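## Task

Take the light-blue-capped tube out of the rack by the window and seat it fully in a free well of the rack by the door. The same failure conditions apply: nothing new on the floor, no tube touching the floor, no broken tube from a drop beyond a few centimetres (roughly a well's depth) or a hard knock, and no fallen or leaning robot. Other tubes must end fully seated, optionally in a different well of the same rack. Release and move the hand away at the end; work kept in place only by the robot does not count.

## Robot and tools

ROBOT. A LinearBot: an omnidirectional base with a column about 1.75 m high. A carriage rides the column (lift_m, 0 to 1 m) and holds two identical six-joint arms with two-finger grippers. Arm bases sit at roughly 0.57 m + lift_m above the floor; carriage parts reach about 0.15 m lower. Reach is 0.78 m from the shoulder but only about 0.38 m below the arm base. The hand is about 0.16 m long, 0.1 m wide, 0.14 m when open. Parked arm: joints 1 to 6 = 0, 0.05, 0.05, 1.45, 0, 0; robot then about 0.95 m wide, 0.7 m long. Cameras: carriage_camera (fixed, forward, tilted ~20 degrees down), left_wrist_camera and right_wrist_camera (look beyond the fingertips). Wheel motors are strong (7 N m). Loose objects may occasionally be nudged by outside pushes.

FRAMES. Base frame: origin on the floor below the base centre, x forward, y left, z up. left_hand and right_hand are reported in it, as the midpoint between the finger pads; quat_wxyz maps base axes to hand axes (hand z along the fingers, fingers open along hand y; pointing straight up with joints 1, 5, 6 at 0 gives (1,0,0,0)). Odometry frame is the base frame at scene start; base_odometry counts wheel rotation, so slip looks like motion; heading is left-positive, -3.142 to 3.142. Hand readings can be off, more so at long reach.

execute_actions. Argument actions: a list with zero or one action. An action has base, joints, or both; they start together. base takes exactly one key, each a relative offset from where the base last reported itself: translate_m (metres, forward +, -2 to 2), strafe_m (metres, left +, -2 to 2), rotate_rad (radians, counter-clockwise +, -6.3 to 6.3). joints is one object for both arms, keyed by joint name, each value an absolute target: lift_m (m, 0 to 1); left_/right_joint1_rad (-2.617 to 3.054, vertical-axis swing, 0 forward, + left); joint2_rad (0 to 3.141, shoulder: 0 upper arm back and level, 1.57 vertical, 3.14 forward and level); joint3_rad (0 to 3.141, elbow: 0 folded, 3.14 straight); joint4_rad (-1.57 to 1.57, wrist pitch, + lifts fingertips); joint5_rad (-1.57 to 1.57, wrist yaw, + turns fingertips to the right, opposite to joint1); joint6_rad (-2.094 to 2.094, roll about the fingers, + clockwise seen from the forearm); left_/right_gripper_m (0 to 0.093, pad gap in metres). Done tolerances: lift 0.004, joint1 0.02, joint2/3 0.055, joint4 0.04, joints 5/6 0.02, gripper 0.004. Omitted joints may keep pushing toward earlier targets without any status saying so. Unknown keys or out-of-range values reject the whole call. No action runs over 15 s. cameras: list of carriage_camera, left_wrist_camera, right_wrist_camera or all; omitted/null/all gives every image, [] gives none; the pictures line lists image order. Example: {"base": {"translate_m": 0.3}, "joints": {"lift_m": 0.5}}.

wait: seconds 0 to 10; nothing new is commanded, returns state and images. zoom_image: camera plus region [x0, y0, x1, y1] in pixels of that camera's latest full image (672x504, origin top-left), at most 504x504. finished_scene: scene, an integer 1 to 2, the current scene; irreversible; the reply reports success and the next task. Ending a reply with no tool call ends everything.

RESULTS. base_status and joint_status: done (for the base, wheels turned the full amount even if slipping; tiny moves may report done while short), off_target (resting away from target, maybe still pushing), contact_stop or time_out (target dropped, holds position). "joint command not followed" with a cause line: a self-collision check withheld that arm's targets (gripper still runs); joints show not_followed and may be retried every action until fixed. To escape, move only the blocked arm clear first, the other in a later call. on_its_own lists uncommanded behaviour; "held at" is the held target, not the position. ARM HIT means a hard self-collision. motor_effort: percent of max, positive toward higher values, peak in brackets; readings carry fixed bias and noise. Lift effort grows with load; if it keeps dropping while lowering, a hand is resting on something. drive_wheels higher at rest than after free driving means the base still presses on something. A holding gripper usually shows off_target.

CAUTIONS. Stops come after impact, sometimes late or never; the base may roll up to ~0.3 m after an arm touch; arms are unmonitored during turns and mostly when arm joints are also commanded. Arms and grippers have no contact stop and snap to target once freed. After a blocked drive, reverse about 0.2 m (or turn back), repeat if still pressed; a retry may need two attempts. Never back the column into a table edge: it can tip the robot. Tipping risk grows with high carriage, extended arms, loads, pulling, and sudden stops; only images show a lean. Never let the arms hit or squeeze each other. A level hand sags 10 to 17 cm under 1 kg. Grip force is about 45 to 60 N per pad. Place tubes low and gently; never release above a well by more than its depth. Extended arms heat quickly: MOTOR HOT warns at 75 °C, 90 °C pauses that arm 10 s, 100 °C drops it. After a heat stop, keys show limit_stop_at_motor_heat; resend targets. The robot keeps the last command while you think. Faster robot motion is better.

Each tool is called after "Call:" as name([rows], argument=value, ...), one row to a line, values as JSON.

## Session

Call:
execute_actions([
  {"base":{"rotate_rad":-1.57},"joints":{"lift_m":0.6}},
], cameras=["carriage_camera"])

Call:
execute_actions([
  {"base":{"rotate_rad":3.14}},
], cameras=["carriage_camera"])

Scene clock: 3.20 s.
base_odometry: x=+0.000 y=+0.000 heading=-1.569 (m, m, rad; odometry frame)
base_status: done
joint_positions: lift_m=+0.600 left_joint1_rad=-0.001 left_joint2_rad=+0.039 left_joint3_rad=+0.033 left_joint4_rad=+1.439 left_joint5_rad=+0.032 left_joint6_rad=+0.049 left_gripper_m=+0.094 right_joint1_rad=-0.029 right_joint2_rad=+0.052 right_joint3_rad=+0.053 right_joint4_rad=+1.467 right_joint5_rad=-0.034 right_joint6_rad=+0.040 right_gripper_m=+0.094
joint_status: all done
motor_effort: lift_m=+23(28) drive_wheels=+10(21) (%)
left_hand: x=+0.3148 y=+0.3417 z=+1.5723 quat_wxyz=(+0.997, +0.017, +0.068, +0.023) (m; base frame)
right_hand: x=+0.3063 y=-0.3421 z=+1.5784 quat_wxyz=(+0.999, -0.015, +0.052, +0.006) (m; base frame)
pictures: carriage_camera
Images, in order (width x height): carriage_camera 672x504.

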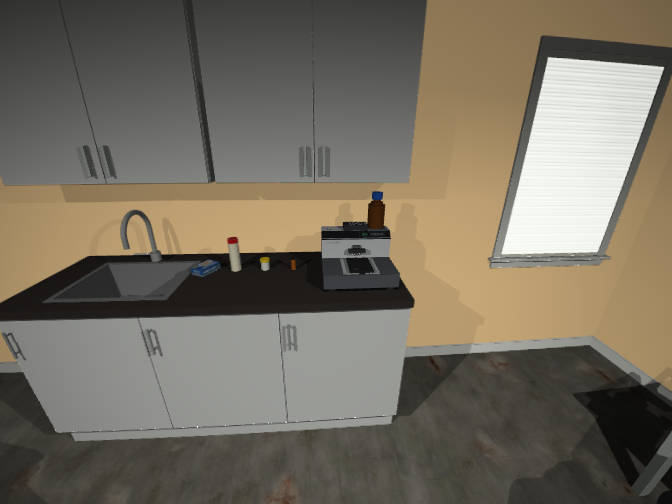

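Scene clock: 7.47 s.
base_odometry: x=+0.000 y=+0.000 heading=+1.570 (m, m, rad; odometry frame)
base_status: done
joint_positions: lift_m=+0.600 left_joint1_rad=-0.001 left_joint2_rad=+0.039 left_joint3_rad=+0.033 left_joint4_rad=+1.436 left_joint5_rad=+0.032 left_joint6_rad=+0.049 left_gripper_m=+0.094 right_joint1_rad=-0.029 right_joint2_rad=+0.052 right_joint3_rad=+0.053 right_joint4_rad=+1.464 right_joint5_rad=-0.034 right_joint6_rad=+0.040 right_gripper_m=+0.094
joint_status: not commanded
motor_effort: lift_m=+23(23) drive_wheels=+11(27) (%)
left_hand: x=+0.3155 y=+0.3417 z=+1.5722 quat_wxyz=(+0.997, +0.018, +0.070, +0.023) (m; base frame)
right_hand: x=+0.3070 y=-0.3422 z=+1.5784 quat_wxyz=(+0.998, -0.015, +0.053, +0.007) (m; base frame)
pictures: carriage_camera
Images, in order (width x height): carriage_camera 672x504.

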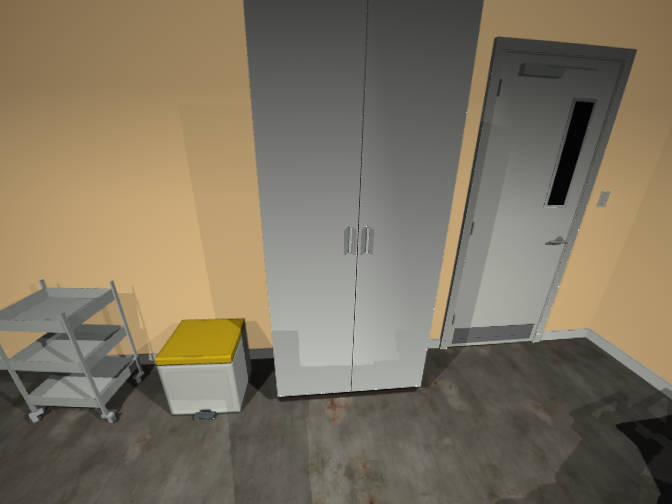

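Window rack table is to the left.

Call:
execute_actions([
  {"base":{"rotate_rad":1.57},"joints":{"right_joint1_rad":0,"right_joint2_rad":2.2,"right_joint3_rad":1.85,"right_joint4_rad":-1.22,"right_joint5_rad":0.02,"right_joint6_rad":0,"right_gripper_m":0.03}},
], cameras=["carriage_camera"])

Scene clock: 10.73 s.
base_odometry: x=+0.000 y=+0.000 heading=+3.139 (m, m, rad; odometry frame)
base_status: done
joint_positions: lift_m=+0.600 left_joint1_rad=-0.001 left_joint2_rad=+0.039 left_joint3_rad=+0.033 left_joint4_rad=+1.436 left_joint5_rad=+0.032 left_joint6_rad=+0.049 left_gripper_m=+0.094 right_joint1_rad=-0.003 right_joint2_rad=+2.206 right_joint3_rad=+1.835 right_joint4_rad=-1.208 right_joint5_rad=+0.021 right_joint6_rad=+0.007 right_gripper_m=+0.030
joint_status: all done
motor_effort: lift_m=+23(23) drive_wheels=+11(23) (%)
left_hand: x=+0.3155 y=+0.3417 z=+1.5722 quat_wxyz=(+0.997, +0.018, +0.070, +0.023) (m; base frame)
right_hand: x=+0.7041 y=-0.3521 z=+1.1939 quat_wxyz=(-0.004, +0.005, +1.000, -0.010) (m; base frame)
pictures: carriage_camera
Images, in order (width x height): carriage_camera 672x504.

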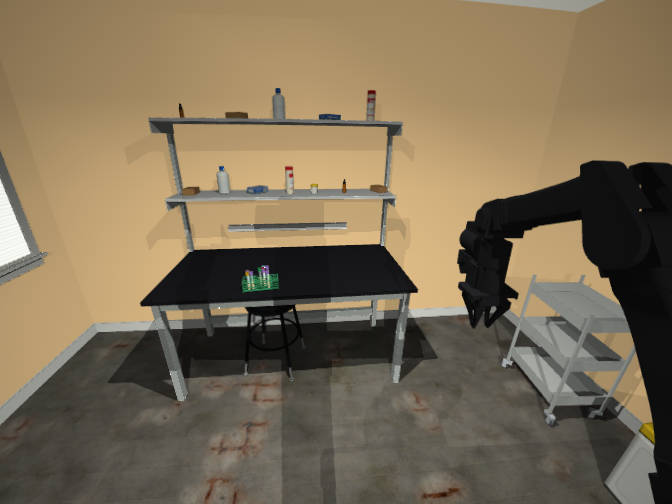

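Call:
execute_actions([
  {"base":{"strafe_m":0.74}},
], cameras=[])

Call:
execute_actions([
  {"base":{"translate_m":0.65}},
], cameras=["right_wrist_camera","carriage_camera"])

Scene clock: 14.80 s.
base_odometry: x=+0.000 y=-0.740 heading=+3.141 (m, m, rad; odometry frame)
base_status: done
joint_positions: lift_m=+0.600 left_joint1_rad=-0.001 left_joint2_rad=+0.039 left_joint3_rad=+0.033 left_joint4_rad=+1.437 left_joint5_rad=+0.032 left_joint6_rad=+0.049 left_gripper_m=+0.094 right_joint1_rad=+0.000 right_joint2_rad=+2.206 right_joint3_rad=+1.835 right_joint4_rad=-1.213 right_joint5_rad=+0.021 right_joint6_rad=+0.007 right_gripper_m=+0.030
joint_status: not commanded
motor_effort: lift_m=+23(23) drive_wheels=-12(28) (%)
left_hand: x=+0.3155 y=+0.3417 z=+1.5722 quat_wxyz=(+0.997, +0.018, +0.070, +0.023) (m; base frame)
right_hand: x=+0.7030 y=-0.3506 z=+1.1939 quat_wxyz=(-0.007, +0.003, +1.000, -0.010) (m; base frame)
pictures: none
No camera images: the call's "cameras" was empty. Leave "cameras" out to get every camera's image.

Scene clock: 18.30 s.
base_odometry: x=-0.650 y=-0.741 heading=-3.141 (m, m, rad; odometry frame)
base_status: done
joint_positions: lift_m=+0.600 left_joint1_rad=-0.001 left_joint2_rad=+0.039 left_joint3_rad=+0.033 left_joint4_rad=+1.440 left_joint5_rad=+0.032 left_joint6_rad=+0.049 left_gripper_m=+0.094 right_joint1_rad=+0.001 right_joint2_rad=+2.203 right_joint3_rad=+1.835 right_joint4_rad=-1.217 right_joint5_rad=+0.021 right_joint6_rad=+0.007 right_gripper_m=+0.030
joint_status: not commanded
motor_effort: lift_m=+23(23) drive_wheels=-10(19) (%)
left_hand: x=+0.3147 y=+0.3417 z=+1.5723 quat_wxyz=(+0.997, +0.017, +0.068, +0.023) (m; base frame)
right_hand: x=+0.7022 y=-0.3504 z=+1.1949 quat_wxyz=(-0.007, +0.003, +1.000, -0.010) (m; base frame)
pictures: carriage_camera, right_wrist_camera
Images, in order (width x height): carriage_camera 672x504, right_wrist_camera 672x504.

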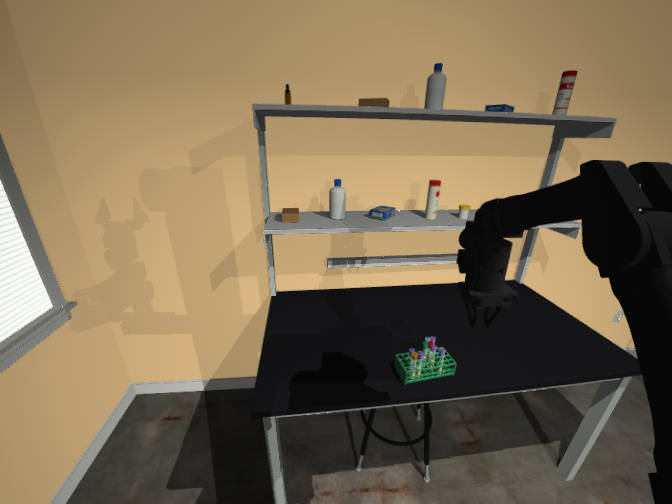

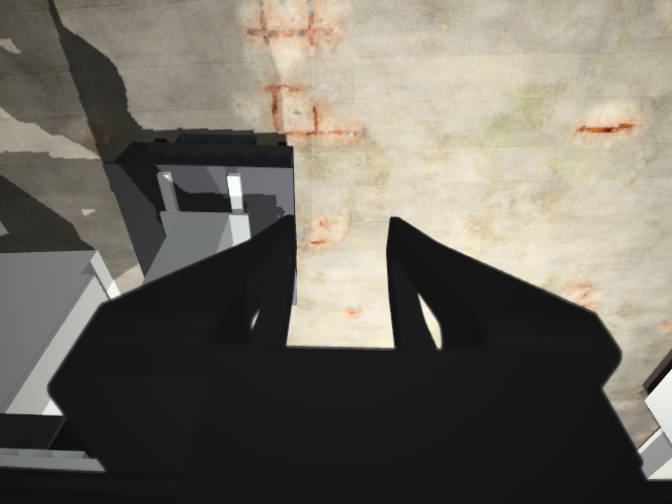

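Call:
execute_actions([
  {"base":{"strafe_m":0.05}},
], cameras=[])

Call:
execute_actions([
  {"base":{"translate_m":0.16},"joints":{"lift_m":0.55}},
], cameras=["right_wrist_camera","carriage_camera"])

Scene clock: 19.70 s.
base_odometry: x=-0.650 y=-0.791 heading=-3.142 (m, m, rad; odometry frame)
base_status: done
joint_positions: lift_m=+0.600 left_joint1_rad=-0.001 left_joint2_rad=+0.039 left_joint3_rad=+0.033 left_joint4_rad=+1.441 left_joint5_rad=+0.032 left_joint6_rad=+0.049 left_gripper_m=+0.094 right_joint1_rad=+0.000 right_joint2_rad=+2.203 right_joint3_rad=+1.835 right_joint4_rad=-1.217 right_joint5_rad=+0.021 right_joint6_rad=+0.007 right_gripper_m=+0.030
joint_status: not commanded
motor_effort: lift_m=+23(23) drive_wheels=+4(16) (%)
left_hand: x=+0.3144 y=+0.3416 z=+1.5723 quat_wxyz=(+0.997, +0.018, +0.067, +0.023) (m; base frame)
right_hand: x=+0.7022 y=-0.3506 z=+1.1949 quat_wxyz=(-0.007, +0.003, +1.000, -0.010) (m; base frame)
pictures: none
No camera images: the call's "cameras" was empty. Leave "cameras" out to get every camera's image.

Scene clock: 21.70 s.
base_odometry: x=-0.810 y=-0.792 heading=-3.140 (m, m, rad; odometry frame)
base_status: done
joint_positions: lift_m=+0.550 left_joint1_rad=-0.001 left_joint2_rad=+0.039 left_joint3_rad=+0.033 left_joint4_rad=+1.440 left_joint5_rad=+0.032 left_joint6_rad=+0.049 left_gripper_m=+0.094 right_joint1_rad=+0.000 right_joint2_rad=+2.198 right_joint3_rad=+1.838 right_joint4_rad=-1.218 right_joint5_rad=+0.021 right_joint6_rad=+0.007 right_gripper_m=+0.030
joint_status: all done
motor_effort: lift_m=+21(20) drive_wheels=-8(16) (%)
left_hand: x=+0.3147 y=+0.3416 z=+1.5225 quat_wxyz=(+0.997, +0.018, +0.068, +0.023) (m; base frame)
right_hand: x=+0.7032 y=-0.3506 z=+1.1482 quat_wxyz=(-0.003, +0.003, +1.000, -0.010) (m; base frame)
pictures: carriage_camera, right_wrist_camera
Images, in order (width x height): carriage_camera 672x504, right_wrist_camera 672x504.

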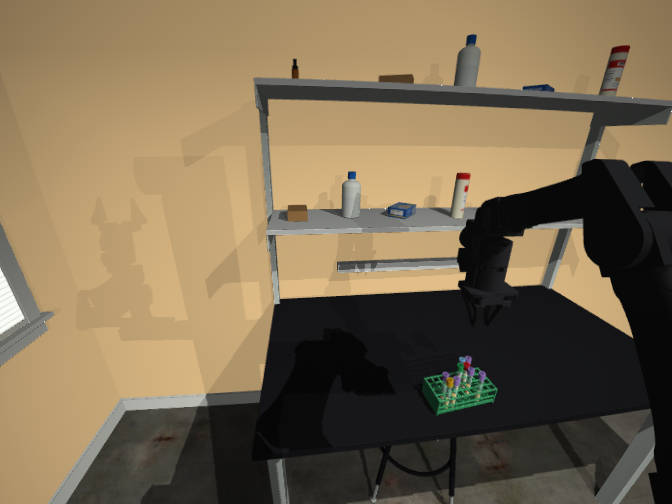

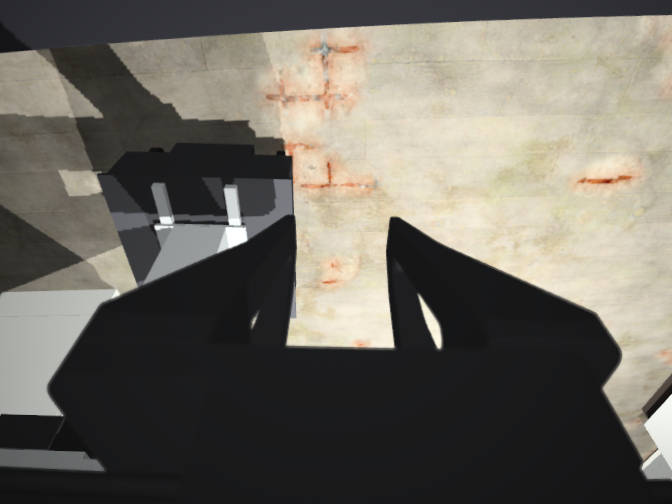

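Call:
execute_actions([
  {"base":{"translate_m":0.16}},
], cameras=["right_wrist_camera","carriage_camera"])

Scene clock: 23.70 s.
base_odometry: x=-0.970 y=-0.792 heading=-3.139 (m, m, rad; odometry frame)
base_status: done
joint_positions: lift_m=+0.550 left_joint1_rad=-0.001 left_joint2_rad=+0.039 left_joint3_rad=+0.033 left_joint4_rad=+1.439 left_joint5_rad=+0.032 left_joint6_rad=+0.049 left_gripper_m=+0.094 right_joint1_rad=+0.000 right_joint2_rad=+2.198 right_joint3_rad=+1.838 right_joint4_rad=-1.218 right_joint5_rad=+0.021 right_joint6_rad=+0.007 right_gripper_m=+0.030
joint_status: not commanded
motor_effort: lift_m=+21(21) drive_wheels=-9(16) (%)
left_hand: x=+0.3148 y=+0.3416 z=+1.5225 quat_wxyz=(+0.997, +0.018, +0.068, +0.023) (m; base frame)
right_hand: x=+0.7033 y=-0.3506 z=+1.1482 quat_wxyz=(-0.003, +0.003, +1.000, -0.010) (m; base frame)
pictures: carriage_camera, right_wrist_camera
Images, in order (width x height): carriage_camera 672x504, right_wrist_camera 672x504.

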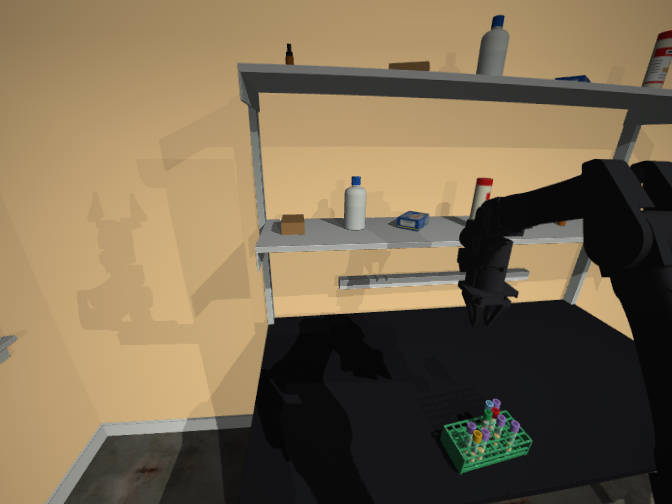

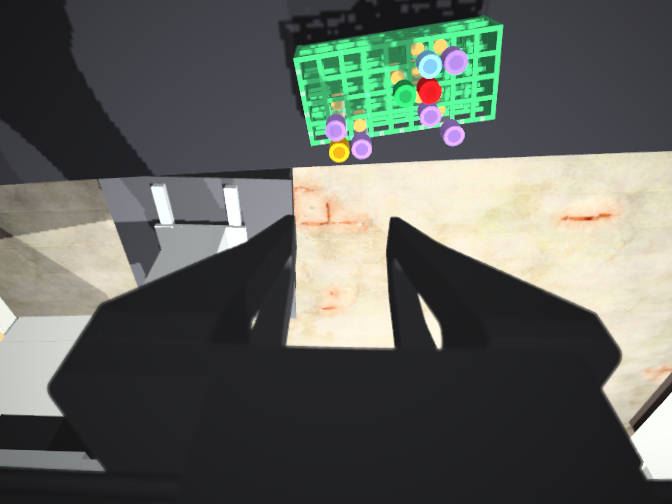

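Call:
execute_actions([
  {"base":{"strafe_m":-0.09}},
], cameras=[])

Call:
execute_actions([
  {"base":{"translate_m":0.03},"joints":{"lift_m":0.45,"right_joint6_rad":1.4,"right_gripper_m":0.027}},
], cameras=["right_wrist_camera","carriage_camera"])

Scene clock: 25.67 s.
base_odometry: x=-0.971 y=-0.702 heading=-3.139 (m, m, rad; odometry frame)
base_status: done
joint_positions: lift_m=+0.550 left_joint1_rad=-0.001 left_joint2_rad=+0.039 left_joint3_rad=+0.033 left_joint4_rad=+1.440 left_joint5_rad=+0.032 left_joint6_rad=+0.049 left_gripper_m=+0.094 right_joint1_rad=-0.001 right_joint2_rad=+2.198 right_joint3_rad=+1.838 right_joint4_rad=-1.218 right_joint5_rad=+0.021 right_joint6_rad=+0.007 right_gripper_m=+0.030
joint_status: not commanded
motor_effort: lift_m=+21(21) drive_wheels=+3(17) (%)
left_hand: x=+0.3147 y=+0.3416 z=+1.5225 quat_wxyz=(+0.997, +0.018, +0.068, +0.023) (m; base frame)
right_hand: x=+0.7034 y=-0.3511 z=+1.1482 quat_wxyz=(-0.003, +0.004, +1.000, -0.010) (m; base frame)
pictures: none
No camera images: the call's "cameras" was empty. Leave "cameras" out to get every camera's image.

Scene clock: 27.33 s.
base_odometry: x=-1.000 y=-0.702 heading=-3.140 (m, m, rad; odometry frame)
base_status: done
joint_positions: lift_m=+0.450 left_joint1_rad=-0.001 left_joint2_rad=+0.039 left_joint3_rad=+0.033 left_joint4_rad=+1.441 left_joint5_rad=+0.032 left_joint6_rad=+0.049 left_gripper_m=+0.094 right_joint1_rad=-0.001 right_joint2_rad=+2.200 right_joint3_rad=+1.838 right_joint4_rad=-1.217 right_joint5_rad=+0.021 right_joint6_rad=+1.392 right_gripper_m=+0.027
joint_status: all done
motor_effort: lift_m=+21(22) drive_wheels=+9(13) (%)
left_hand: x=+0.3144 y=+0.3416 z=+1.4225 quat_wxyz=(+0.997, +0.018, +0.067, +0.023) (m; base frame)
right_hand: x=+0.7033 y=-0.3511 z=+1.0471 quat_wxyz=(+0.003, +0.641, +0.767, -0.011) (m; base frame)
pictures: carriage_camera, right_wrist_camera
Images, in order (width x height): carriage_camera 672x504, right_wrist_camera 672x504.

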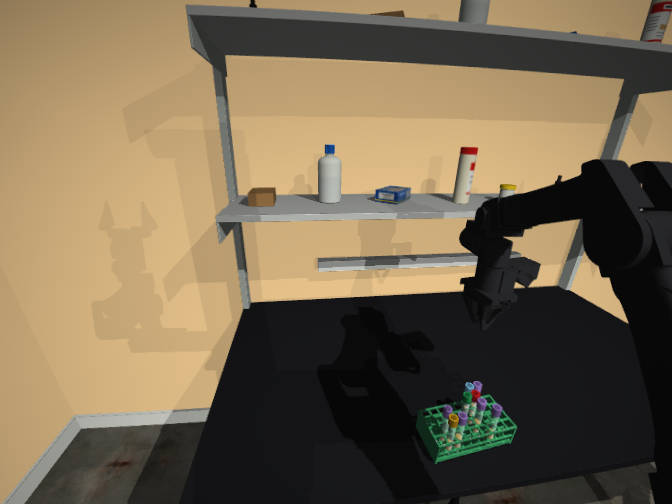

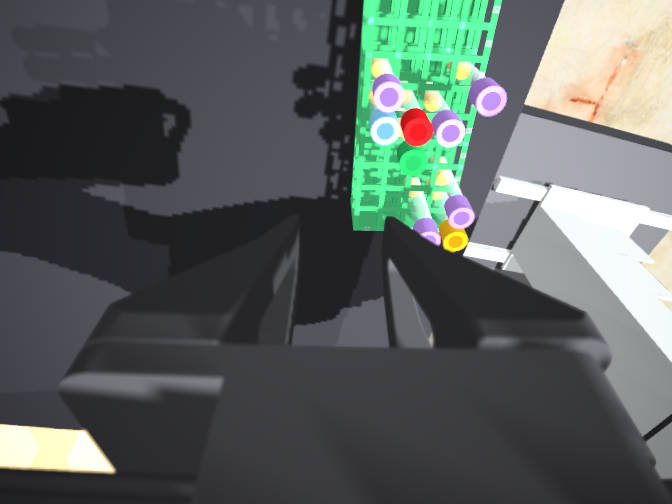

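Call:
execute_actions([
  {"base":{"strafe_m":-0.02}},
], cameras=[])

Call:
execute_actions([
  {"base":{"translate_m":-0.025},"joints":{"lift_m":0.33}},
], cameras=["right_wrist_camera"])

Scene clock: 28.77 s.
base_odometry: x=-1.001 y=-0.682 heading=-3.139 (m, m, rad; odometry frame)
base_status: done
joint_positions: lift_m=+0.450 left_joint1_rad=-0.001 left_joint2_rad=+0.039 left_joint3_rad=+0.033 left_joint4_rad=+1.441 left_joint5_rad=+0.032 left_joint6_rad=+0.049 left_gripper_m=+0.094 right_joint1_rad=-0.002 right_joint2_rad=+2.200 right_joint3_rad=+1.838 right_joint4_rad=-1.218 right_joint5_rad=+0.021 right_joint6_rad=+1.392 right_gripper_m=+0.027
joint_status: not commanded
motor_effort: lift_m=+21(21) drive_wheels=+5(15) (%)
left_hand: x=+0.3144 y=+0.3416 z=+1.4225 quat_wxyz=(+0.997, +0.018, +0.067, +0.023) (m; base frame)
right_hand: x=+0.7031 y=-0.3517 z=+1.0471 quat_wxyz=(+0.003, +0.642, +0.767, -0.011) (m; base frame)
pictures: none
No camera images: the call's "cameras" was empty. Leave "cameras" out to get every camera's image.

Scene clock: 30.20 s.
base_odometry: x=-0.976 y=-0.682 heading=-3.139 (m, m, rad; odometry frame)
base_status: done
joint_positions: lift_m=+0.330 left_joint1_rad=-0.001 left_joint2_rad=+0.039 left_joint3_rad=+0.033 left_joint4_rad=+1.441 left_joint5_rad=+0.032 left_joint6_rad=+0.049 left_gripper_m=+0.094 right_joint1_rad=-0.002 right_joint2_rad=+2.199 right_joint3_rad=+1.838 right_joint4_rad=-1.219 right_joint5_rad=+0.021 right_joint6_rad=+1.392 right_gripper_m=+0.027
joint_status: all done
motor_effort: lift_m=+21(21) drive_wheels=+1(13) (%)
left_hand: x=+0.3143 y=+0.3416 z=+1.3025 quat_wxyz=(+0.997, +0.018, +0.067, +0.023) (m; base frame)
right_hand: x=+0.7029 y=-0.3517 z=+0.9277 quat_wxyz=(+0.003, +0.642, +0.767, -0.011) (m; base frame)
pictures: right_wrist_camera
Images, in order (width x height): right_wrist_camera 672x504.

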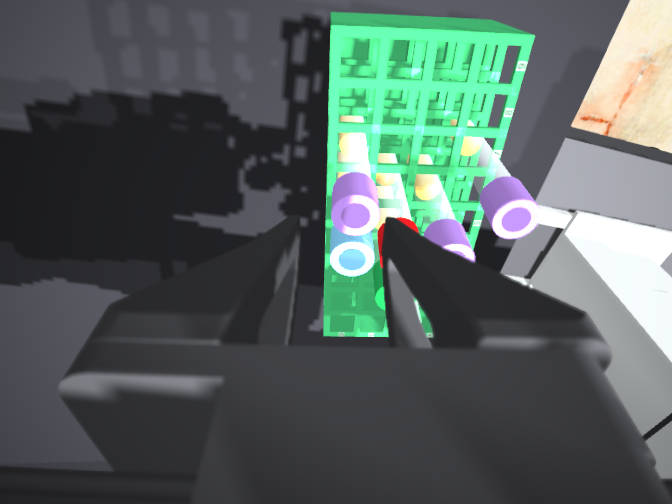

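Call:
execute_actions([
  {"base":{"translate_m":-0.006},"joints":{"lift_m":0.30}},
], cameras=["right_wrist_camera"])

Scene clock: 31.30 s.
base_odometry: x=-0.971 y=-0.682 heading=-3.139 (m, m, rad; odometry frame)
base_status: done
joint_positions: lift_m=+0.300 left_joint1_rad=-0.001 left_joint2_rad=+0.039 left_joint3_rad=+0.033 left_joint4_rad=+1.442 left_joint5_rad=+0.032 left_joint6_rad=+0.049 left_gripper_m=+0.094 right_joint1_rad=-0.002 right_joint2_rad=+2.195 right_joint3_rad=+1.838 right_joint4_rad=-1.220 right_joint5_rad=+0.021 right_joint6_rad=+1.392 right_gripper_m=+0.027
joint_status: all done
motor_effort: lift_m=+21(22) drive_wheels=+2(10) (%)
left_hand: x=+0.3142 y=+0.3416 z=+1.2726 quat_wxyz=(+0.997, +0.018, +0.067, +0.023) (m; base frame)
right_hand: x=+0.7028 y=-0.3517 z=+0.8992 quat_wxyz=(+0.004, +0.642, +0.767, -0.010) (m; base frame)
pictures: right_wrist_camera
Images, in order (width x height): right_wrist_camera 672x504.

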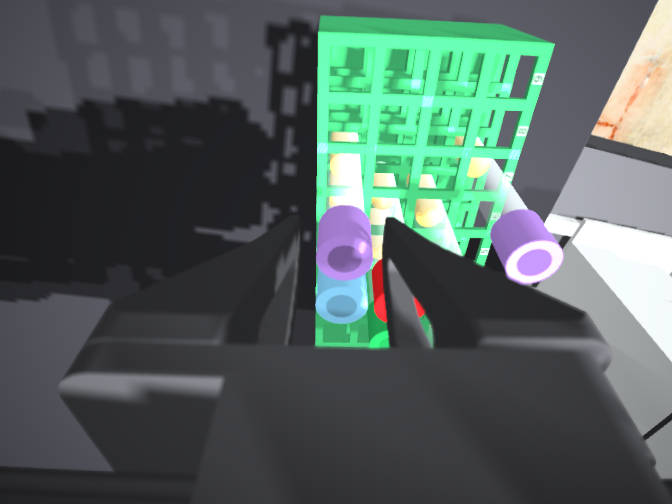

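Call:
execute_actions([
  {"base":{"strafe_m":-0.004}},
], cameras=[])

Call:
execute_actions([
  {"joints":{"lift_m":0.285}},
], cameras=["right_wrist_camera"])

Scene clock: 32.07 s.
base_odometry: x=-0.970 y=-0.678 heading=-3.139 (m, m, rad; odometry frame)
base_status: done
joint_positions: lift_m=+0.300 left_joint1_rad=-0.001 left_joint2_rad=+0.039 left_joint3_rad=+0.033 left_joint4_rad=+1.441 left_joint5_rad=+0.032 left_joint6_rad=+0.049 left_gripper_m=+0.094 right_joint1_rad=-0.001 right_joint2_rad=+2.195 right_joint3_rad=+1.838 right_joint4_rad=-1.219 right_joint5_rad=+0.021 right_joint6_rad=+1.392 right_gripper_m=+0.027
joint_status: not commanded
motor_effort: lift_m=+21(21) drive_wheels=+1(9) (%)
left_hand: x=+0.3143 y=+0.3416 z=+1.2726 quat_wxyz=(+0.997, +0.018, +0.067, +0.023) (m; base frame)
right_hand: x=+0.7031 y=-0.3511 z=+0.8992 quat_wxyz=(+0.005, +0.641, +0.767, -0.010) (m; base frame)
pictures: none
No camera images: the call's "cameras" was empty. Leave "cameras" out to get every camera's image.

Scene clock: 32.60 s.
base_odometry: x=-0.970 y=-0.678 heading=-3.139 (m, m, rad; odometry frame)
base_status: not commanded
joint_positions: lift_m=+0.285 left_joint1_rad=-0.001 left_joint2_rad=+0.039 left_joint3_rad=+0.033 left_joint4_rad=+1.441 left_joint5_rad=+0.032 left_joint6_rad=+0.049 left_gripper_m=+0.094 right_joint1_rad=-0.001 right_joint2_rad=+2.199 right_joint3_rad=+1.838 right_joint4_rad=-1.219 right_joint5_rad=+0.021 right_joint6_rad=+1.392 right_gripper_m=+0.027
joint_status: all done
motor_effort: lift_m=+21(21) drive_wheels=+1(1) (%)
left_hand: x=+0.3144 y=+0.3416 z=+1.2575 quat_wxyz=(+0.997, +0.018, +0.067, +0.023) (m; base frame)
right_hand: x=+0.7029 y=-0.3511 z=+0.8828 quat_wxyz=(+0.003, +0.641, +0.767, -0.011) (m; base frame)
pictures: right_wrist_camera
Images, in order (width x height): right_wrist_camera 672x504.

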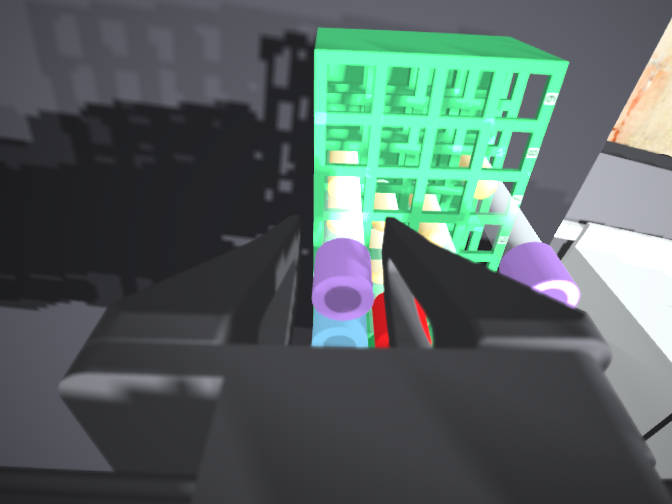

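Call:
execute_actions([
  {"joints":{"right_gripper_m":0.008}},
], cameras=[])

Call:
execute_actions([
  {"joints":{"lift_m":0.42}},
], cameras=[])

Call:
execute_actions([
  {"base":{"strafe_m":-0.064}},
], cameras=[])

Call:
execute_actions([
  {"base":{"translate_m":0.011},"joints":{"lift_m":0.345}},
], cameras=["right_wrist_camera"])

Call:
zoom_image(camera="right_wrist_camera", region=[220,0,480,220])

Scene clock: 33.37 s.
base_odometry: x=-0.970 y=-0.678 heading=-3.139 (m, m, rad; odometry frame)
base_status: not commanded
joint_positions: lift_m=+0.285 left_joint1_rad=-0.001 left_joint2_rad=+0.039 left_joint3_rad=+0.033 left_joint4_rad=+1.441 left_joint5_rad=+0.032 left_joint6_rad=+0.049 left_gripper_m=+0.094 right_joint1_rad=-0.001 right_joint2_rad=+2.199 right_joint3_rad=+1.838 right_joint4_rad=-1.219 right_joint5_rad=+0.022 right_joint6_rad=+1.392 right_gripper_m=+0.016
joint_status: right_gripper_m off_target (ended at +0.016, target +0.008)
motor_effort: lift_m=+21(21) drive_wheels=+1(1) (%)
left_hand: x=+0.3144 y=+0.3416 z=+1.2575 quat_wxyz=(+0.997, +0.018, +0.067, +0.023) (m; base frame)
right_hand: x=+0.7029 y=-0.3513 z=+0.8828 quat_wxyz=(+0.004, +0.641, +0.767, -0.011) (m; base frame)
pictures: none
No camera images: the call's "cameras" was empty. Leave "cameras" out to get every camera's image.

Scene clock: 34.43 s.
base_odometry: x=-0.970 y=-0.678 heading=-3.139 (m, m, rad; odometry frame)
base_status: not commanded
joint_positions: lift_m=+0.420 left_joint1_rad=-0.001 left_joint2_rad=+0.039 left_joint3_rad=+0.033 left_joint4_rad=+1.441 left_joint5_rad=+0.032 left_joint6_rad=+0.049 left_gripper_m=+0.094 right_joint1_rad=-0.001 right_joint2_rad=+2.192 right_joint3_rad=+1.838 right_joint4_rad=-1.217 right_joint5_rad=+0.022 right_joint6_rad=+1.392 right_gripper_m=+0.016
joint_status: all done
motor_effort: lift_m=+23(28) drive_wheels=+1(1) (%)
left_hand: x=+0.3144 y=+0.3416 z=+1.3924 quat_wxyz=(+0.997, +0.018, +0.067, +0.023) (m; base frame)
right_hand: x=+0.7038 y=-0.3513 z=+1.0205 quat_wxyz=(+0.007, +0.641, +0.767, -0.008) (m; base frame)
pictures: none
No camera images: the call's "cameras" was empty. Leave "cameras" out to get every camera's image.

Scene clock: 35.80 s.
base_odometry: x=-0.970 y=-0.614 heading=-3.140 (m, m, rad; odometry frame)
base_status: done
joint_positions: lift_m=+0.420 left_joint1_rad=-0.001 left_joint2_rad=+0.039 left_joint3_rad=+0.033 left_joint4_rad=+1.441 left_joint5_rad=+0.032 left_joint6_rad=+0.049 left_gripper_m=+0.094 right_joint1_rad=-0.002 right_joint2_rad=+2.192 right_joint3_rad=+1.838 right_joint4_rad=-1.217 right_joint5_rad=+0.022 right_joint6_rad=+1.392 right_gripper_m=+0.016
joint_status: not commanded
motor_effort: lift_m=+23(22) drive_wheels=-5(13) (%)
left_hand: x=+0.3144 y=+0.3416 z=+1.3924 quat_wxyz=(+0.997, +0.018, +0.067, +0.023) (m; base frame)
right_hand: x=+0.7038 y=-0.3518 z=+1.0205 quat_wxyz=(+0.007, +0.642, +0.767, -0.008) (m; base frame)
pictures: none
No camera images: the call's "cameras" was empty. Leave "cameras" out to get every camera's image.

Scene clock: 36.63 s.
base_odometry: x=-0.981 y=-0.614 heading=-3.141 (m, m, rad; odometry frame)
base_status: done
joint_positions: lift_m=+0.345 left_joint1_rad=-0.001 left_joint2_rad=+0.039 left_joint3_rad=+0.033 left_joint4_rad=+1.443 left_joint5_rad=+0.032 left_joint6_rad=+0.049 left_gripper_m=+0.094 right_joint1_rad=-0.002 right_joint2_rad=+2.200 right_joint3_rad=+1.838 right_joint4_rad=-1.218 right_joint5_rad=+0.022 right_joint6_rad=+1.392 right_gripper_m=+0.016
joint_status: all done
motor_effort: lift_m=+21(21) drive_wheels=+8(8) (%)
left_hand: x=+0.3140 y=+0.3416 z=+1.3176 quat_wxyz=(+0.997, +0.018, +0.067, +0.023) (m; base frame)
right_hand: x=+0.7031 y=-0.3518 z=+0.9423 quat_wxyz=(+0.004, +0.642, +0.767, -0.011) (m; base frame)
pictures: right_wrist_camera
Images, in order (width x height): right_wrist_camera 672x504.

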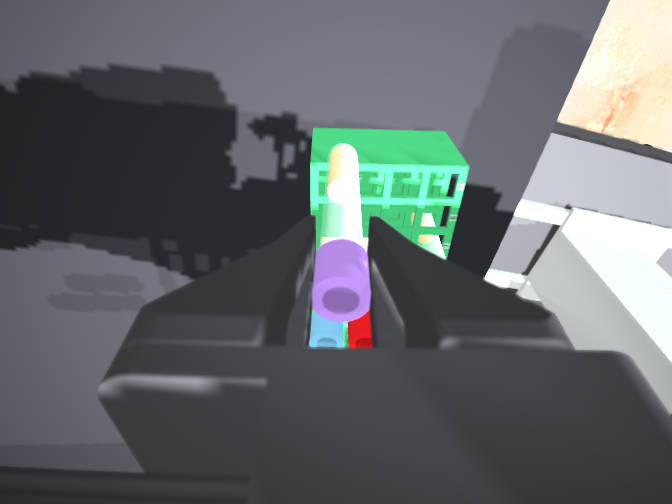

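Region (220, 0, 480, 220) of right_wrist_camera's 672x504 image, scaled by 1.938, with more detail than that image has; it fills the top 426 rows of this view, and the rest is white.

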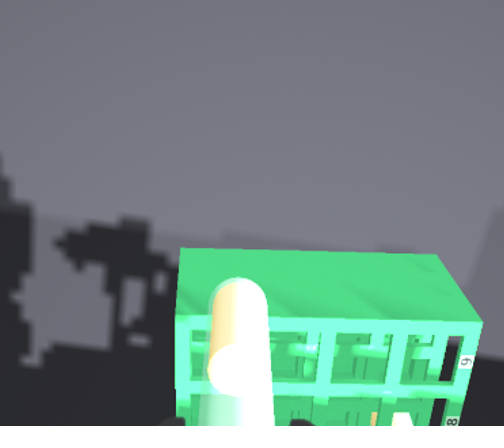

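Call:
execute_actions([
  {"base":{"strafe_m":0.021}},
], cameras=[])

Call:
execute_actions([
  {"base":{"translate_m":-0.003},"joints":{"lift_m":0.335}},
], cameras=["right_wrist_camera"])

Call:
zoom_image(camera="right_wrist_camera", region=[240,40,480,240])

Scene clock: 37.93 s.
base_odometry: x=-0.981 y=-0.634 heading=+3.142 (m, m, rad; odometry frame)
base_status: done
joint_positions: lift_m=+0.345 left_joint1_rad=-0.001 left_joint2_rad=+0.039 left_joint3_rad=+0.033 left_joint4_rad=+1.442 left_joint5_rad=+0.032 left_joint6_rad=+0.049 left_gripper_m=+0.094 right_joint1_rad=+0.002 right_joint2_rad=+2.200 right_joint3_rad=+1.838 right_joint4_rad=-1.218 right_joint5_rad=+0.022 right_joint6_rad=+1.392 right_gripper_m=+0.016
joint_status: not commanded
motor_effort: lift_m=+21(21) drive_wheels=-10(20) (%)
left_hand: x=+0.3142 y=+0.3416 z=+1.3176 quat_wxyz=(+0.997, +0.018, +0.067, +0.023) (m; base frame)
right_hand: x=+0.7031 y=-0.3501 z=+0.9423 quat_wxyz=(+0.004, +0.640, +0.768, -0.011) (m; base frame)
pictures: none
No camera images: the call's "cameras" was empty. Leave "cameras" out to get every camera's image.

Scene clock: 38.53 s.
base_odometry: x=-0.978 y=-0.634 heading=+3.141 (m, m, rad; odometry frame)
base_status: done
joint_positions: lift_m=+0.335 left_joint1_rad=-0.001 left_joint2_rad=+0.039 left_joint3_rad=+0.033 left_joint4_rad=+1.441 left_joint5_rad=+0.032 left_joint6_rad=+0.049 left_gripper_m=+0.094 right_joint1_rad=+0.001 right_joint2_rad=+2.199 right_joint3_rad=+1.838 right_joint4_rad=-1.220 right_joint5_rad=+0.022 right_joint6_rad=+1.392 right_gripper_m=+0.016
joint_status: all done
motor_effort: lift_m=+21(22) drive_wheels=+4(17) (%)
left_hand: x=+0.3143 y=+0.3416 z=+1.3075 quat_wxyz=(+0.997, +0.018, +0.067, +0.023) (m; base frame)
right_hand: x=+0.7028 y=-0.3503 z=+0.9326 quat_wxyz=(+0.003, +0.640, +0.768, -0.011) (m; base frame)
pictures: right_wrist_camera
Images, in order (width x height): right_wrist_camera 672x504.

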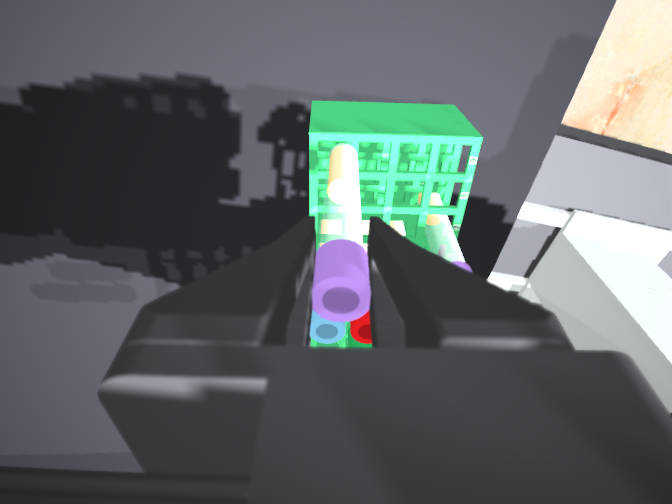

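Region (240, 40, 480, 240) of right_wrist_camera's 672x504 image, scaled by 2.100, with more detail than that image has.

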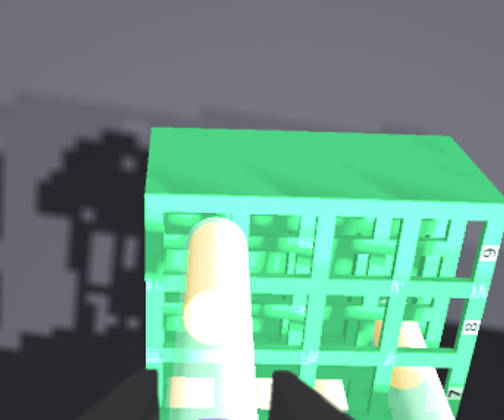

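Call:
execute_actions([
  {"base":{"translate_m":0.003},"joints":{"lift_m":0.315}},
], cameras=["right_wrist_camera"])

Call:
execute_actions([
  {"joints":{"lift_m":0.288}},
], cameras=["right_wrist_camera"])

Scene clock: 39.33 s.
base_odometry: x=-0.980 y=-0.634 heading=+3.141 (m, m, rad; odometry frame)
base_status: done
joint_positions: lift_m=+0.315 left_joint1_rad=-0.001 left_joint2_rad=+0.039 left_joint3_rad=+0.033 left_joint4_rad=+1.441 left_joint5_rad=+0.032 left_joint6_rad=+0.049 left_gripper_m=+0.094 right_joint1_rad=+0.001 right_joint2_rad=+2.201 right_joint3_rad=+1.838 right_joint4_rad=-1.218 right_joint5_rad=+0.017 right_joint6_rad=+1.392 right_gripper_m=+0.016
joint_status: all done
motor_effort: lift_m=+21(22) drive_wheels=+7(13) (%)
left_hand: x=+0.3143 y=+0.3416 z=+1.2875 quat_wxyz=(+0.997, +0.018, +0.067, +0.023) (m; base frame)
right_hand: x=+0.7030 y=-0.3495 z=+0.9120 quat_wxyz=(+0.002, +0.640, +0.768, -0.010) (m; base frame)
pictures: right_wrist_camera
Images, in order (width x height): right_wrist_camera 672x504.

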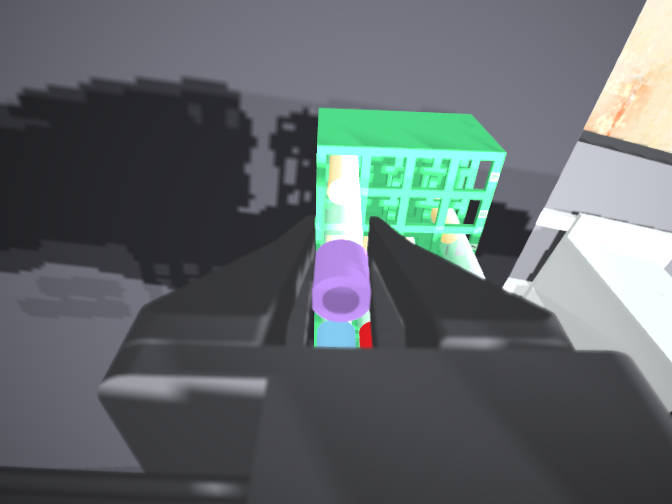

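Scene clock: 39.93 s.
base_odometry: x=-0.980 y=-0.634 heading=+3.140 (m, m, rad; odometry frame)
base_status: not commanded
joint_positions: lift_m=+0.288 left_joint1_rad=-0.001 left_joint2_rad=+0.039 left_joint3_rad=+0.033 left_joint4_rad=+1.441 left_joint5_rad=+0.032 left_joint6_rad=+0.049 left_gripper_m=+0.094 right_joint1_rad=+0.001 right_joint2_rad=+2.200 right_joint3_rad=+1.838 right_joint4_rad=-1.220 right_joint5_rad=+0.017 right_joint6_rad=+1.392 right_gripper_m=+0.016
joint_status: all done
motor_effort: lift_m=+22(22) drive_wheels=+7(8) (%)
left_hand: x=+0.3143 y=+0.3416 z=+1.2605 quat_wxyz=(+0.997, +0.018, +0.067, +0.023) (m; base frame)
right_hand: x=+0.7027 y=-0.3495 z=+0.8852 quat_wxyz=(+0.001, +0.640, +0.768, -0.010) (m; base frame)
pictures: right_wrist_camera
Images, in order (width x height): right_wrist_camera 672x504.

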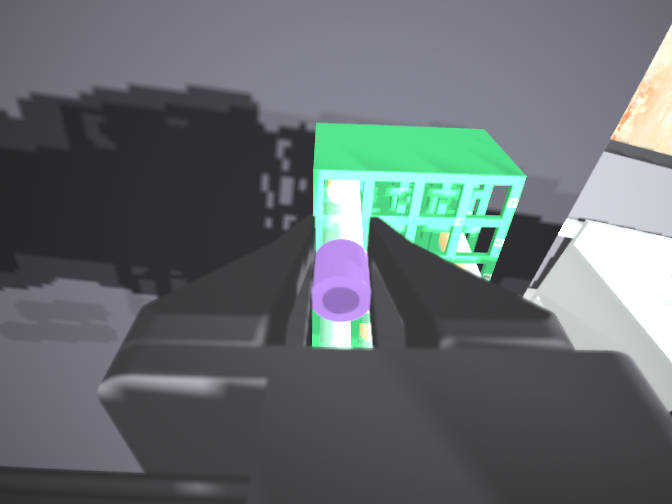

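Call:
execute_actions([
  {"joints":{"right_gripper_m":0.026}},
], cameras=[])

Call:
execute_actions([
  {"joints":{"lift_m":0.345}},
], cameras=[])

Call:
execute_actions([
  {"base":{"strafe_m":0.065},"joints":{"right_joint6_rad":-0.18,"right_gripper_m":0.03}},
], cameras=[])

Call:
execute_actions([
  {"base":{"translate_m":-0.014},"joints":{"lift_m":0.32}},
], cameras=["right_wrist_camera"])

Scene clock: 40.67 s.
base_odometry: x=-0.980 y=-0.634 heading=+3.140 (m, m, rad; odometry frame)
base_status: not commanded
joint_positions: lift_m=+0.288 left_joint1_rad=-0.001 left_joint2_rad=+0.039 left_joint3_rad=+0.033 left_joint4_rad=+1.441 left_joint5_rad=+0.032 left_joint6_rad=+0.049 left_gripper_m=+0.094 right_joint1_rad=+0.001 right_joint2_rad=+2.200 right_joint3_rad=+1.838 right_joint4_rad=-1.220 right_joint5_rad=+0.017 right_joint6_rad=+1.392 right_gripper_m=+0.026
joint_status: all done
motor_effort: lift_m=+22(22) drive_wheels=+7(7) (%)
left_hand: x=+0.3143 y=+0.3416 z=+1.2605 quat_wxyz=(+0.997, +0.018, +0.067, +0.023) (m; base frame)
right_hand: x=+0.7027 y=-0.3495 z=+0.8852 quat_wxyz=(+0.001, +0.640, +0.768, -0.010) (m; base frame)
pictures: none
No camera images: the call's "cameras" was empty. Leave "cameras" out to get every camera's image.

Scene clock: 41.43 s.
base_odometry: x=-0.980 y=-0.634 heading=+3.141 (m, m, rad; odometry frame)
base_status: not commanded
joint_positions: lift_m=+0.345 left_joint1_rad=-0.001 left_joint2_rad=+0.039 left_joint3_rad=+0.033 left_joint4_rad=+1.441 left_joint5_rad=+0.032 left_joint6_rad=+0.049 left_gripper_m=+0.094 right_joint1_rad=+0.001 right_joint2_rad=+2.189 right_joint3_rad=+1.838 right_joint4_rad=-1.218 right_joint5_rad=+0.017 right_joint6_rad=+1.392 right_gripper_m=+0.026
joint_status: all done
motor_effort: lift_m=+23(28) drive_wheels=+7(8) (%)
left_hand: x=+0.3144 y=+0.3416 z=+1.3174 quat_wxyz=(+0.997, +0.018, +0.067, +0.023) (m; base frame)
right_hand: x=+0.7038 y=-0.3495 z=+0.9464 quat_wxyz=(+0.006, +0.640, +0.768, -0.006) (m; base frame)
pictures: none
No camera images: the call's "cameras" was empty. Leave "cameras" out to get every camera's image.

Scene clock: 43.17 s.
base_odometry: x=-0.981 y=-0.699 heading=+3.140 (m, m, rad; odometry frame)
base_status: done
joint_positions: lift_m=+0.345 left_joint1_rad=-0.001 left_joint2_rad=+0.039 left_joint3_rad=+0.033 left_joint4_rad=+1.441 left_joint5_rad=+0.032 left_joint6_rad=+0.049 left_gripper_m=+0.094 right_joint1_rad=+0.001 right_joint2_rad=+2.189 right_joint3_rad=+1.838 right_joint4_rad=-1.219 right_joint5_rad=+0.018 right_joint6_rad=-0.171 right_gripper_m=+0.030
joint_status: all done
motor_effort: lift_m=+23(23) drive_wheels=+3(16) (%)
left_hand: x=+0.3144 y=+0.3416 z=+1.3174 quat_wxyz=(+0.997, +0.018, +0.067, +0.023) (m; base frame)
right_hand: x=+0.7036 y=-0.3499 z=+0.9464 quat_wxyz=(+0.000, -0.086, +0.996, -0.009) (m; base frame)
pictures: none
No camera images: the call's "cameras" was empty. Leave "cameras" out to get every camera's image.

Scene clock: 43.97 s.
base_odometry: x=-0.967 y=-0.699 heading=+3.140 (m, m, rad; odometry frame)
base_status: done
joint_positions: lift_m=+0.320 left_joint1_rad=-0.001 left_joint2_rad=+0.039 left_joint3_rad=+0.033 left_joint4_rad=+1.440 left_joint5_rad=+0.032 left_joint6_rad=+0.049 left_gripper_m=+0.094 right_joint1_rad=+0.001 right_joint2_rad=+2.196 right_joint3_rad=+1.842 right_joint4_rad=-1.218 right_joint5_rad=+0.018 right_joint6_rad=-0.171 right_gripper_m=+0.030
joint_status: all done
motor_effort: lift_m=+21(21) drive_wheels=+1(7) (%)
left_hand: x=+0.3146 y=+0.3416 z=+1.2925 quat_wxyz=(+0.997, +0.018, +0.068, +0.023) (m; base frame)
right_hand: x=+0.7042 y=-0.3499 z=+0.9197 quat_wxyz=(-0.002, -0.086, +0.996, -0.009) (m; base frame)
pictures: right_wrist_camera
Images, in order (width x height): right_wrist_camera 672x504.

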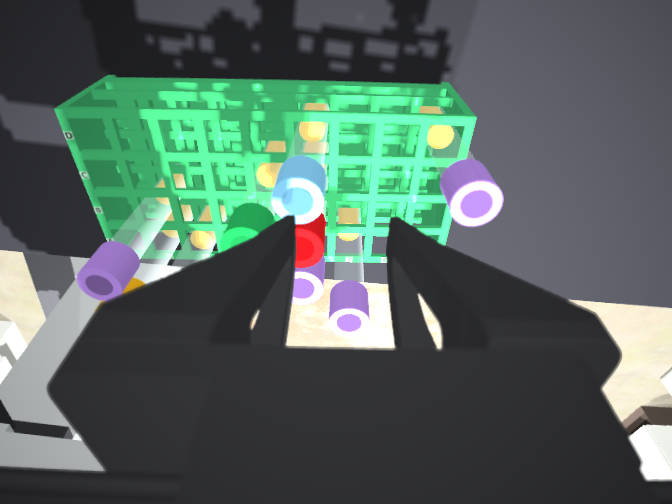

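Call:
execute_actions([
  {"base":{"strafe_m":0.016}},
], cameras=[])

Call:
execute_actions([
  {"base":{"translate_m":0.003},"joints":{"lift_m":0.31}},
], cameras=["right_wrist_camera"])

Scene clock: 44.97 s.
base_odometry: x=-0.967 y=-0.715 heading=+3.140 (m, m, rad; odometry frame)
base_status: done
joint_positions: lift_m=+0.320 left_joint1_rad=-0.001 left_joint2_rad=+0.039 left_joint3_rad=+0.033 left_joint4_rad=+1.440 left_joint5_rad=+0.032 left_joint6_rad=+0.049 left_gripper_m=+0.094 right_joint1_rad=+0.001 right_joint2_rad=+2.196 right_joint3_rad=+1.842 right_joint4_rad=-1.218 right_joint5_rad=+0.018 right_joint6_rad=-0.171 right_gripper_m=+0.030
joint_status: not commanded
motor_effort: lift_m=+21(21) drive_wheels=-2(11) (%)
left_hand: x=+0.3147 y=+0.3416 z=+1.2925 quat_wxyz=(+0.997, +0.018, +0.068, +0.023) (m; base frame)
right_hand: x=+0.7043 y=-0.3498 z=+0.9197 quat_wxyz=(-0.002, -0.086, +0.996, -0.009) (m; base frame)
pictures: none
No camera images: the call's "cameras" was empty. Leave "cameras" out to get every camera's image.

Scene clock: 46.13 s.
base_odometry: x=-0.970 y=-0.715 heading=+3.140 (m, m, rad; odometry frame)
base_status: done
joint_positions: lift_m=+0.310 left_joint1_rad=-0.001 left_joint2_rad=+0.039 left_joint3_rad=+0.033 left_joint4_rad=+1.440 left_joint5_rad=+0.032 left_joint6_rad=+0.049 left_gripper_m=+0.094 right_joint1_rad=+0.001 right_joint2_rad=+2.195 right_joint3_rad=+1.842 right_joint4_rad=-1.218 right_joint5_rad=+0.018 right_joint6_rad=-0.171 right_gripper_m=+0.030
joint_status: all done
motor_effort: lift_m=+21(22) drive_wheels=-3(9) (%)
left_hand: x=+0.3145 y=+0.3416 z=+1.2825 quat_wxyz=(+0.997, +0.018, +0.068, +0.023) (m; base frame)
right_hand: x=+0.7044 y=-0.3498 z=+0.9103 quat_wxyz=(-0.001, -0.086, +0.996, -0.009) (m; base frame)
pictures: right_wrist_camera
Images, in order (width x height): right_wrist_camera 672x504.

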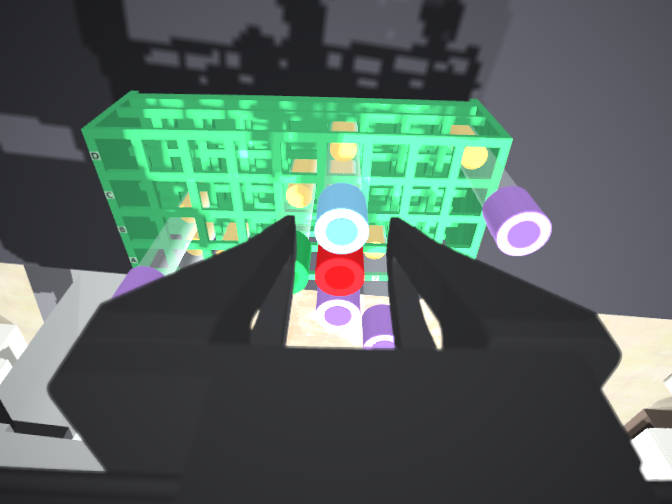

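Call:
execute_actions([
  {"base":{"translate_m":0.005}},
], cameras=[])

Call:
execute_actions([
  {"joints":{"lift_m":0.285}},
], cameras=["right_wrist_camera"])

Scene clock: 47.33 s.
base_odometry: x=-0.974 y=-0.715 heading=+3.141 (m, m, rad; odometry frame)
base_status: done
joint_positions: lift_m=+0.310 left_joint1_rad=-0.001 left_joint2_rad=+0.039 left_joint3_rad=+0.033 left_joint4_rad=+1.440 left_joint5_rad=+0.032 left_joint6_rad=+0.049 left_gripper_m=+0.094 right_joint1_rad=+0.001 right_joint2_rad=+2.194 right_joint3_rad=+1.842 right_joint4_rad=-1.218 right_joint5_rad=+0.018 right_joint6_rad=-0.171 right_gripper_m=+0.030
joint_status: not commanded
motor_effort: lift_m=+21(21) drive_wheels=+3(8) (%)
left_hand: x=+0.3146 y=+0.3416 z=+1.2825 quat_wxyz=(+0.997, +0.018, +0.068, +0.023) (m; base frame)
right_hand: x=+0.7044 y=-0.3498 z=+0.9104 quat_wxyz=(-0.001, -0.086, +0.996, -0.009) (m; base frame)
pictures: none
No camera images: the call's "cameras" was empty. Leave "cameras" out to get every camera's image.

Scene clock: 47.93 s.
base_odometry: x=-0.974 y=-0.715 heading=+3.141 (m, m, rad; odometry frame)
base_status: not commanded
joint_positions: lift_m=+0.285 left_joint1_rad=-0.001 left_joint2_rad=+0.039 left_joint3_rad=+0.033 left_joint4_rad=+1.440 left_joint5_rad=+0.032 left_joint6_rad=+0.049 left_gripper_m=+0.094 right_joint1_rad=+0.001 right_joint2_rad=+2.200 right_joint3_rad=+1.842 right_joint4_rad=-1.219 right_joint5_rad=+0.018 right_joint6_rad=-0.171 right_gripper_m=+0.030
joint_status: all done
motor_effort: lift_m=+21(23) drive_wheels=+2(2) (%)
left_hand: x=+0.3146 y=+0.3416 z=+1.2575 quat_wxyz=(+0.997, +0.018, +0.068, +0.023) (m; base frame)
right_hand: x=+0.7039 y=-0.3498 z=+0.8831 quat_wxyz=(-0.004, -0.086, +0.996, -0.009) (m; base frame)
pictures: right_wrist_camera
Images, in order (width x height): right_wrist_camera 672x504.

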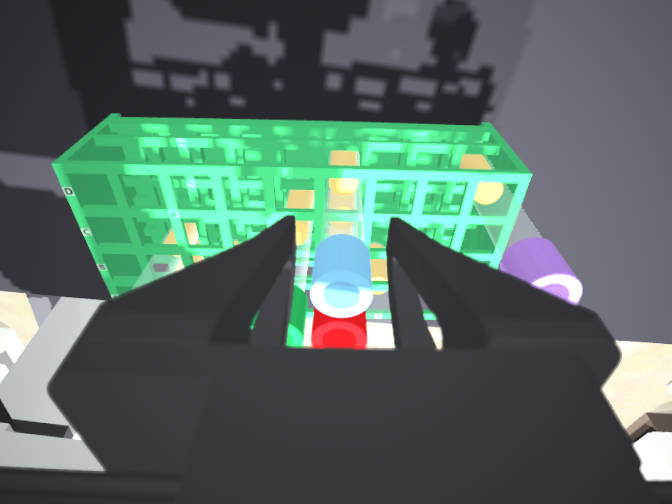

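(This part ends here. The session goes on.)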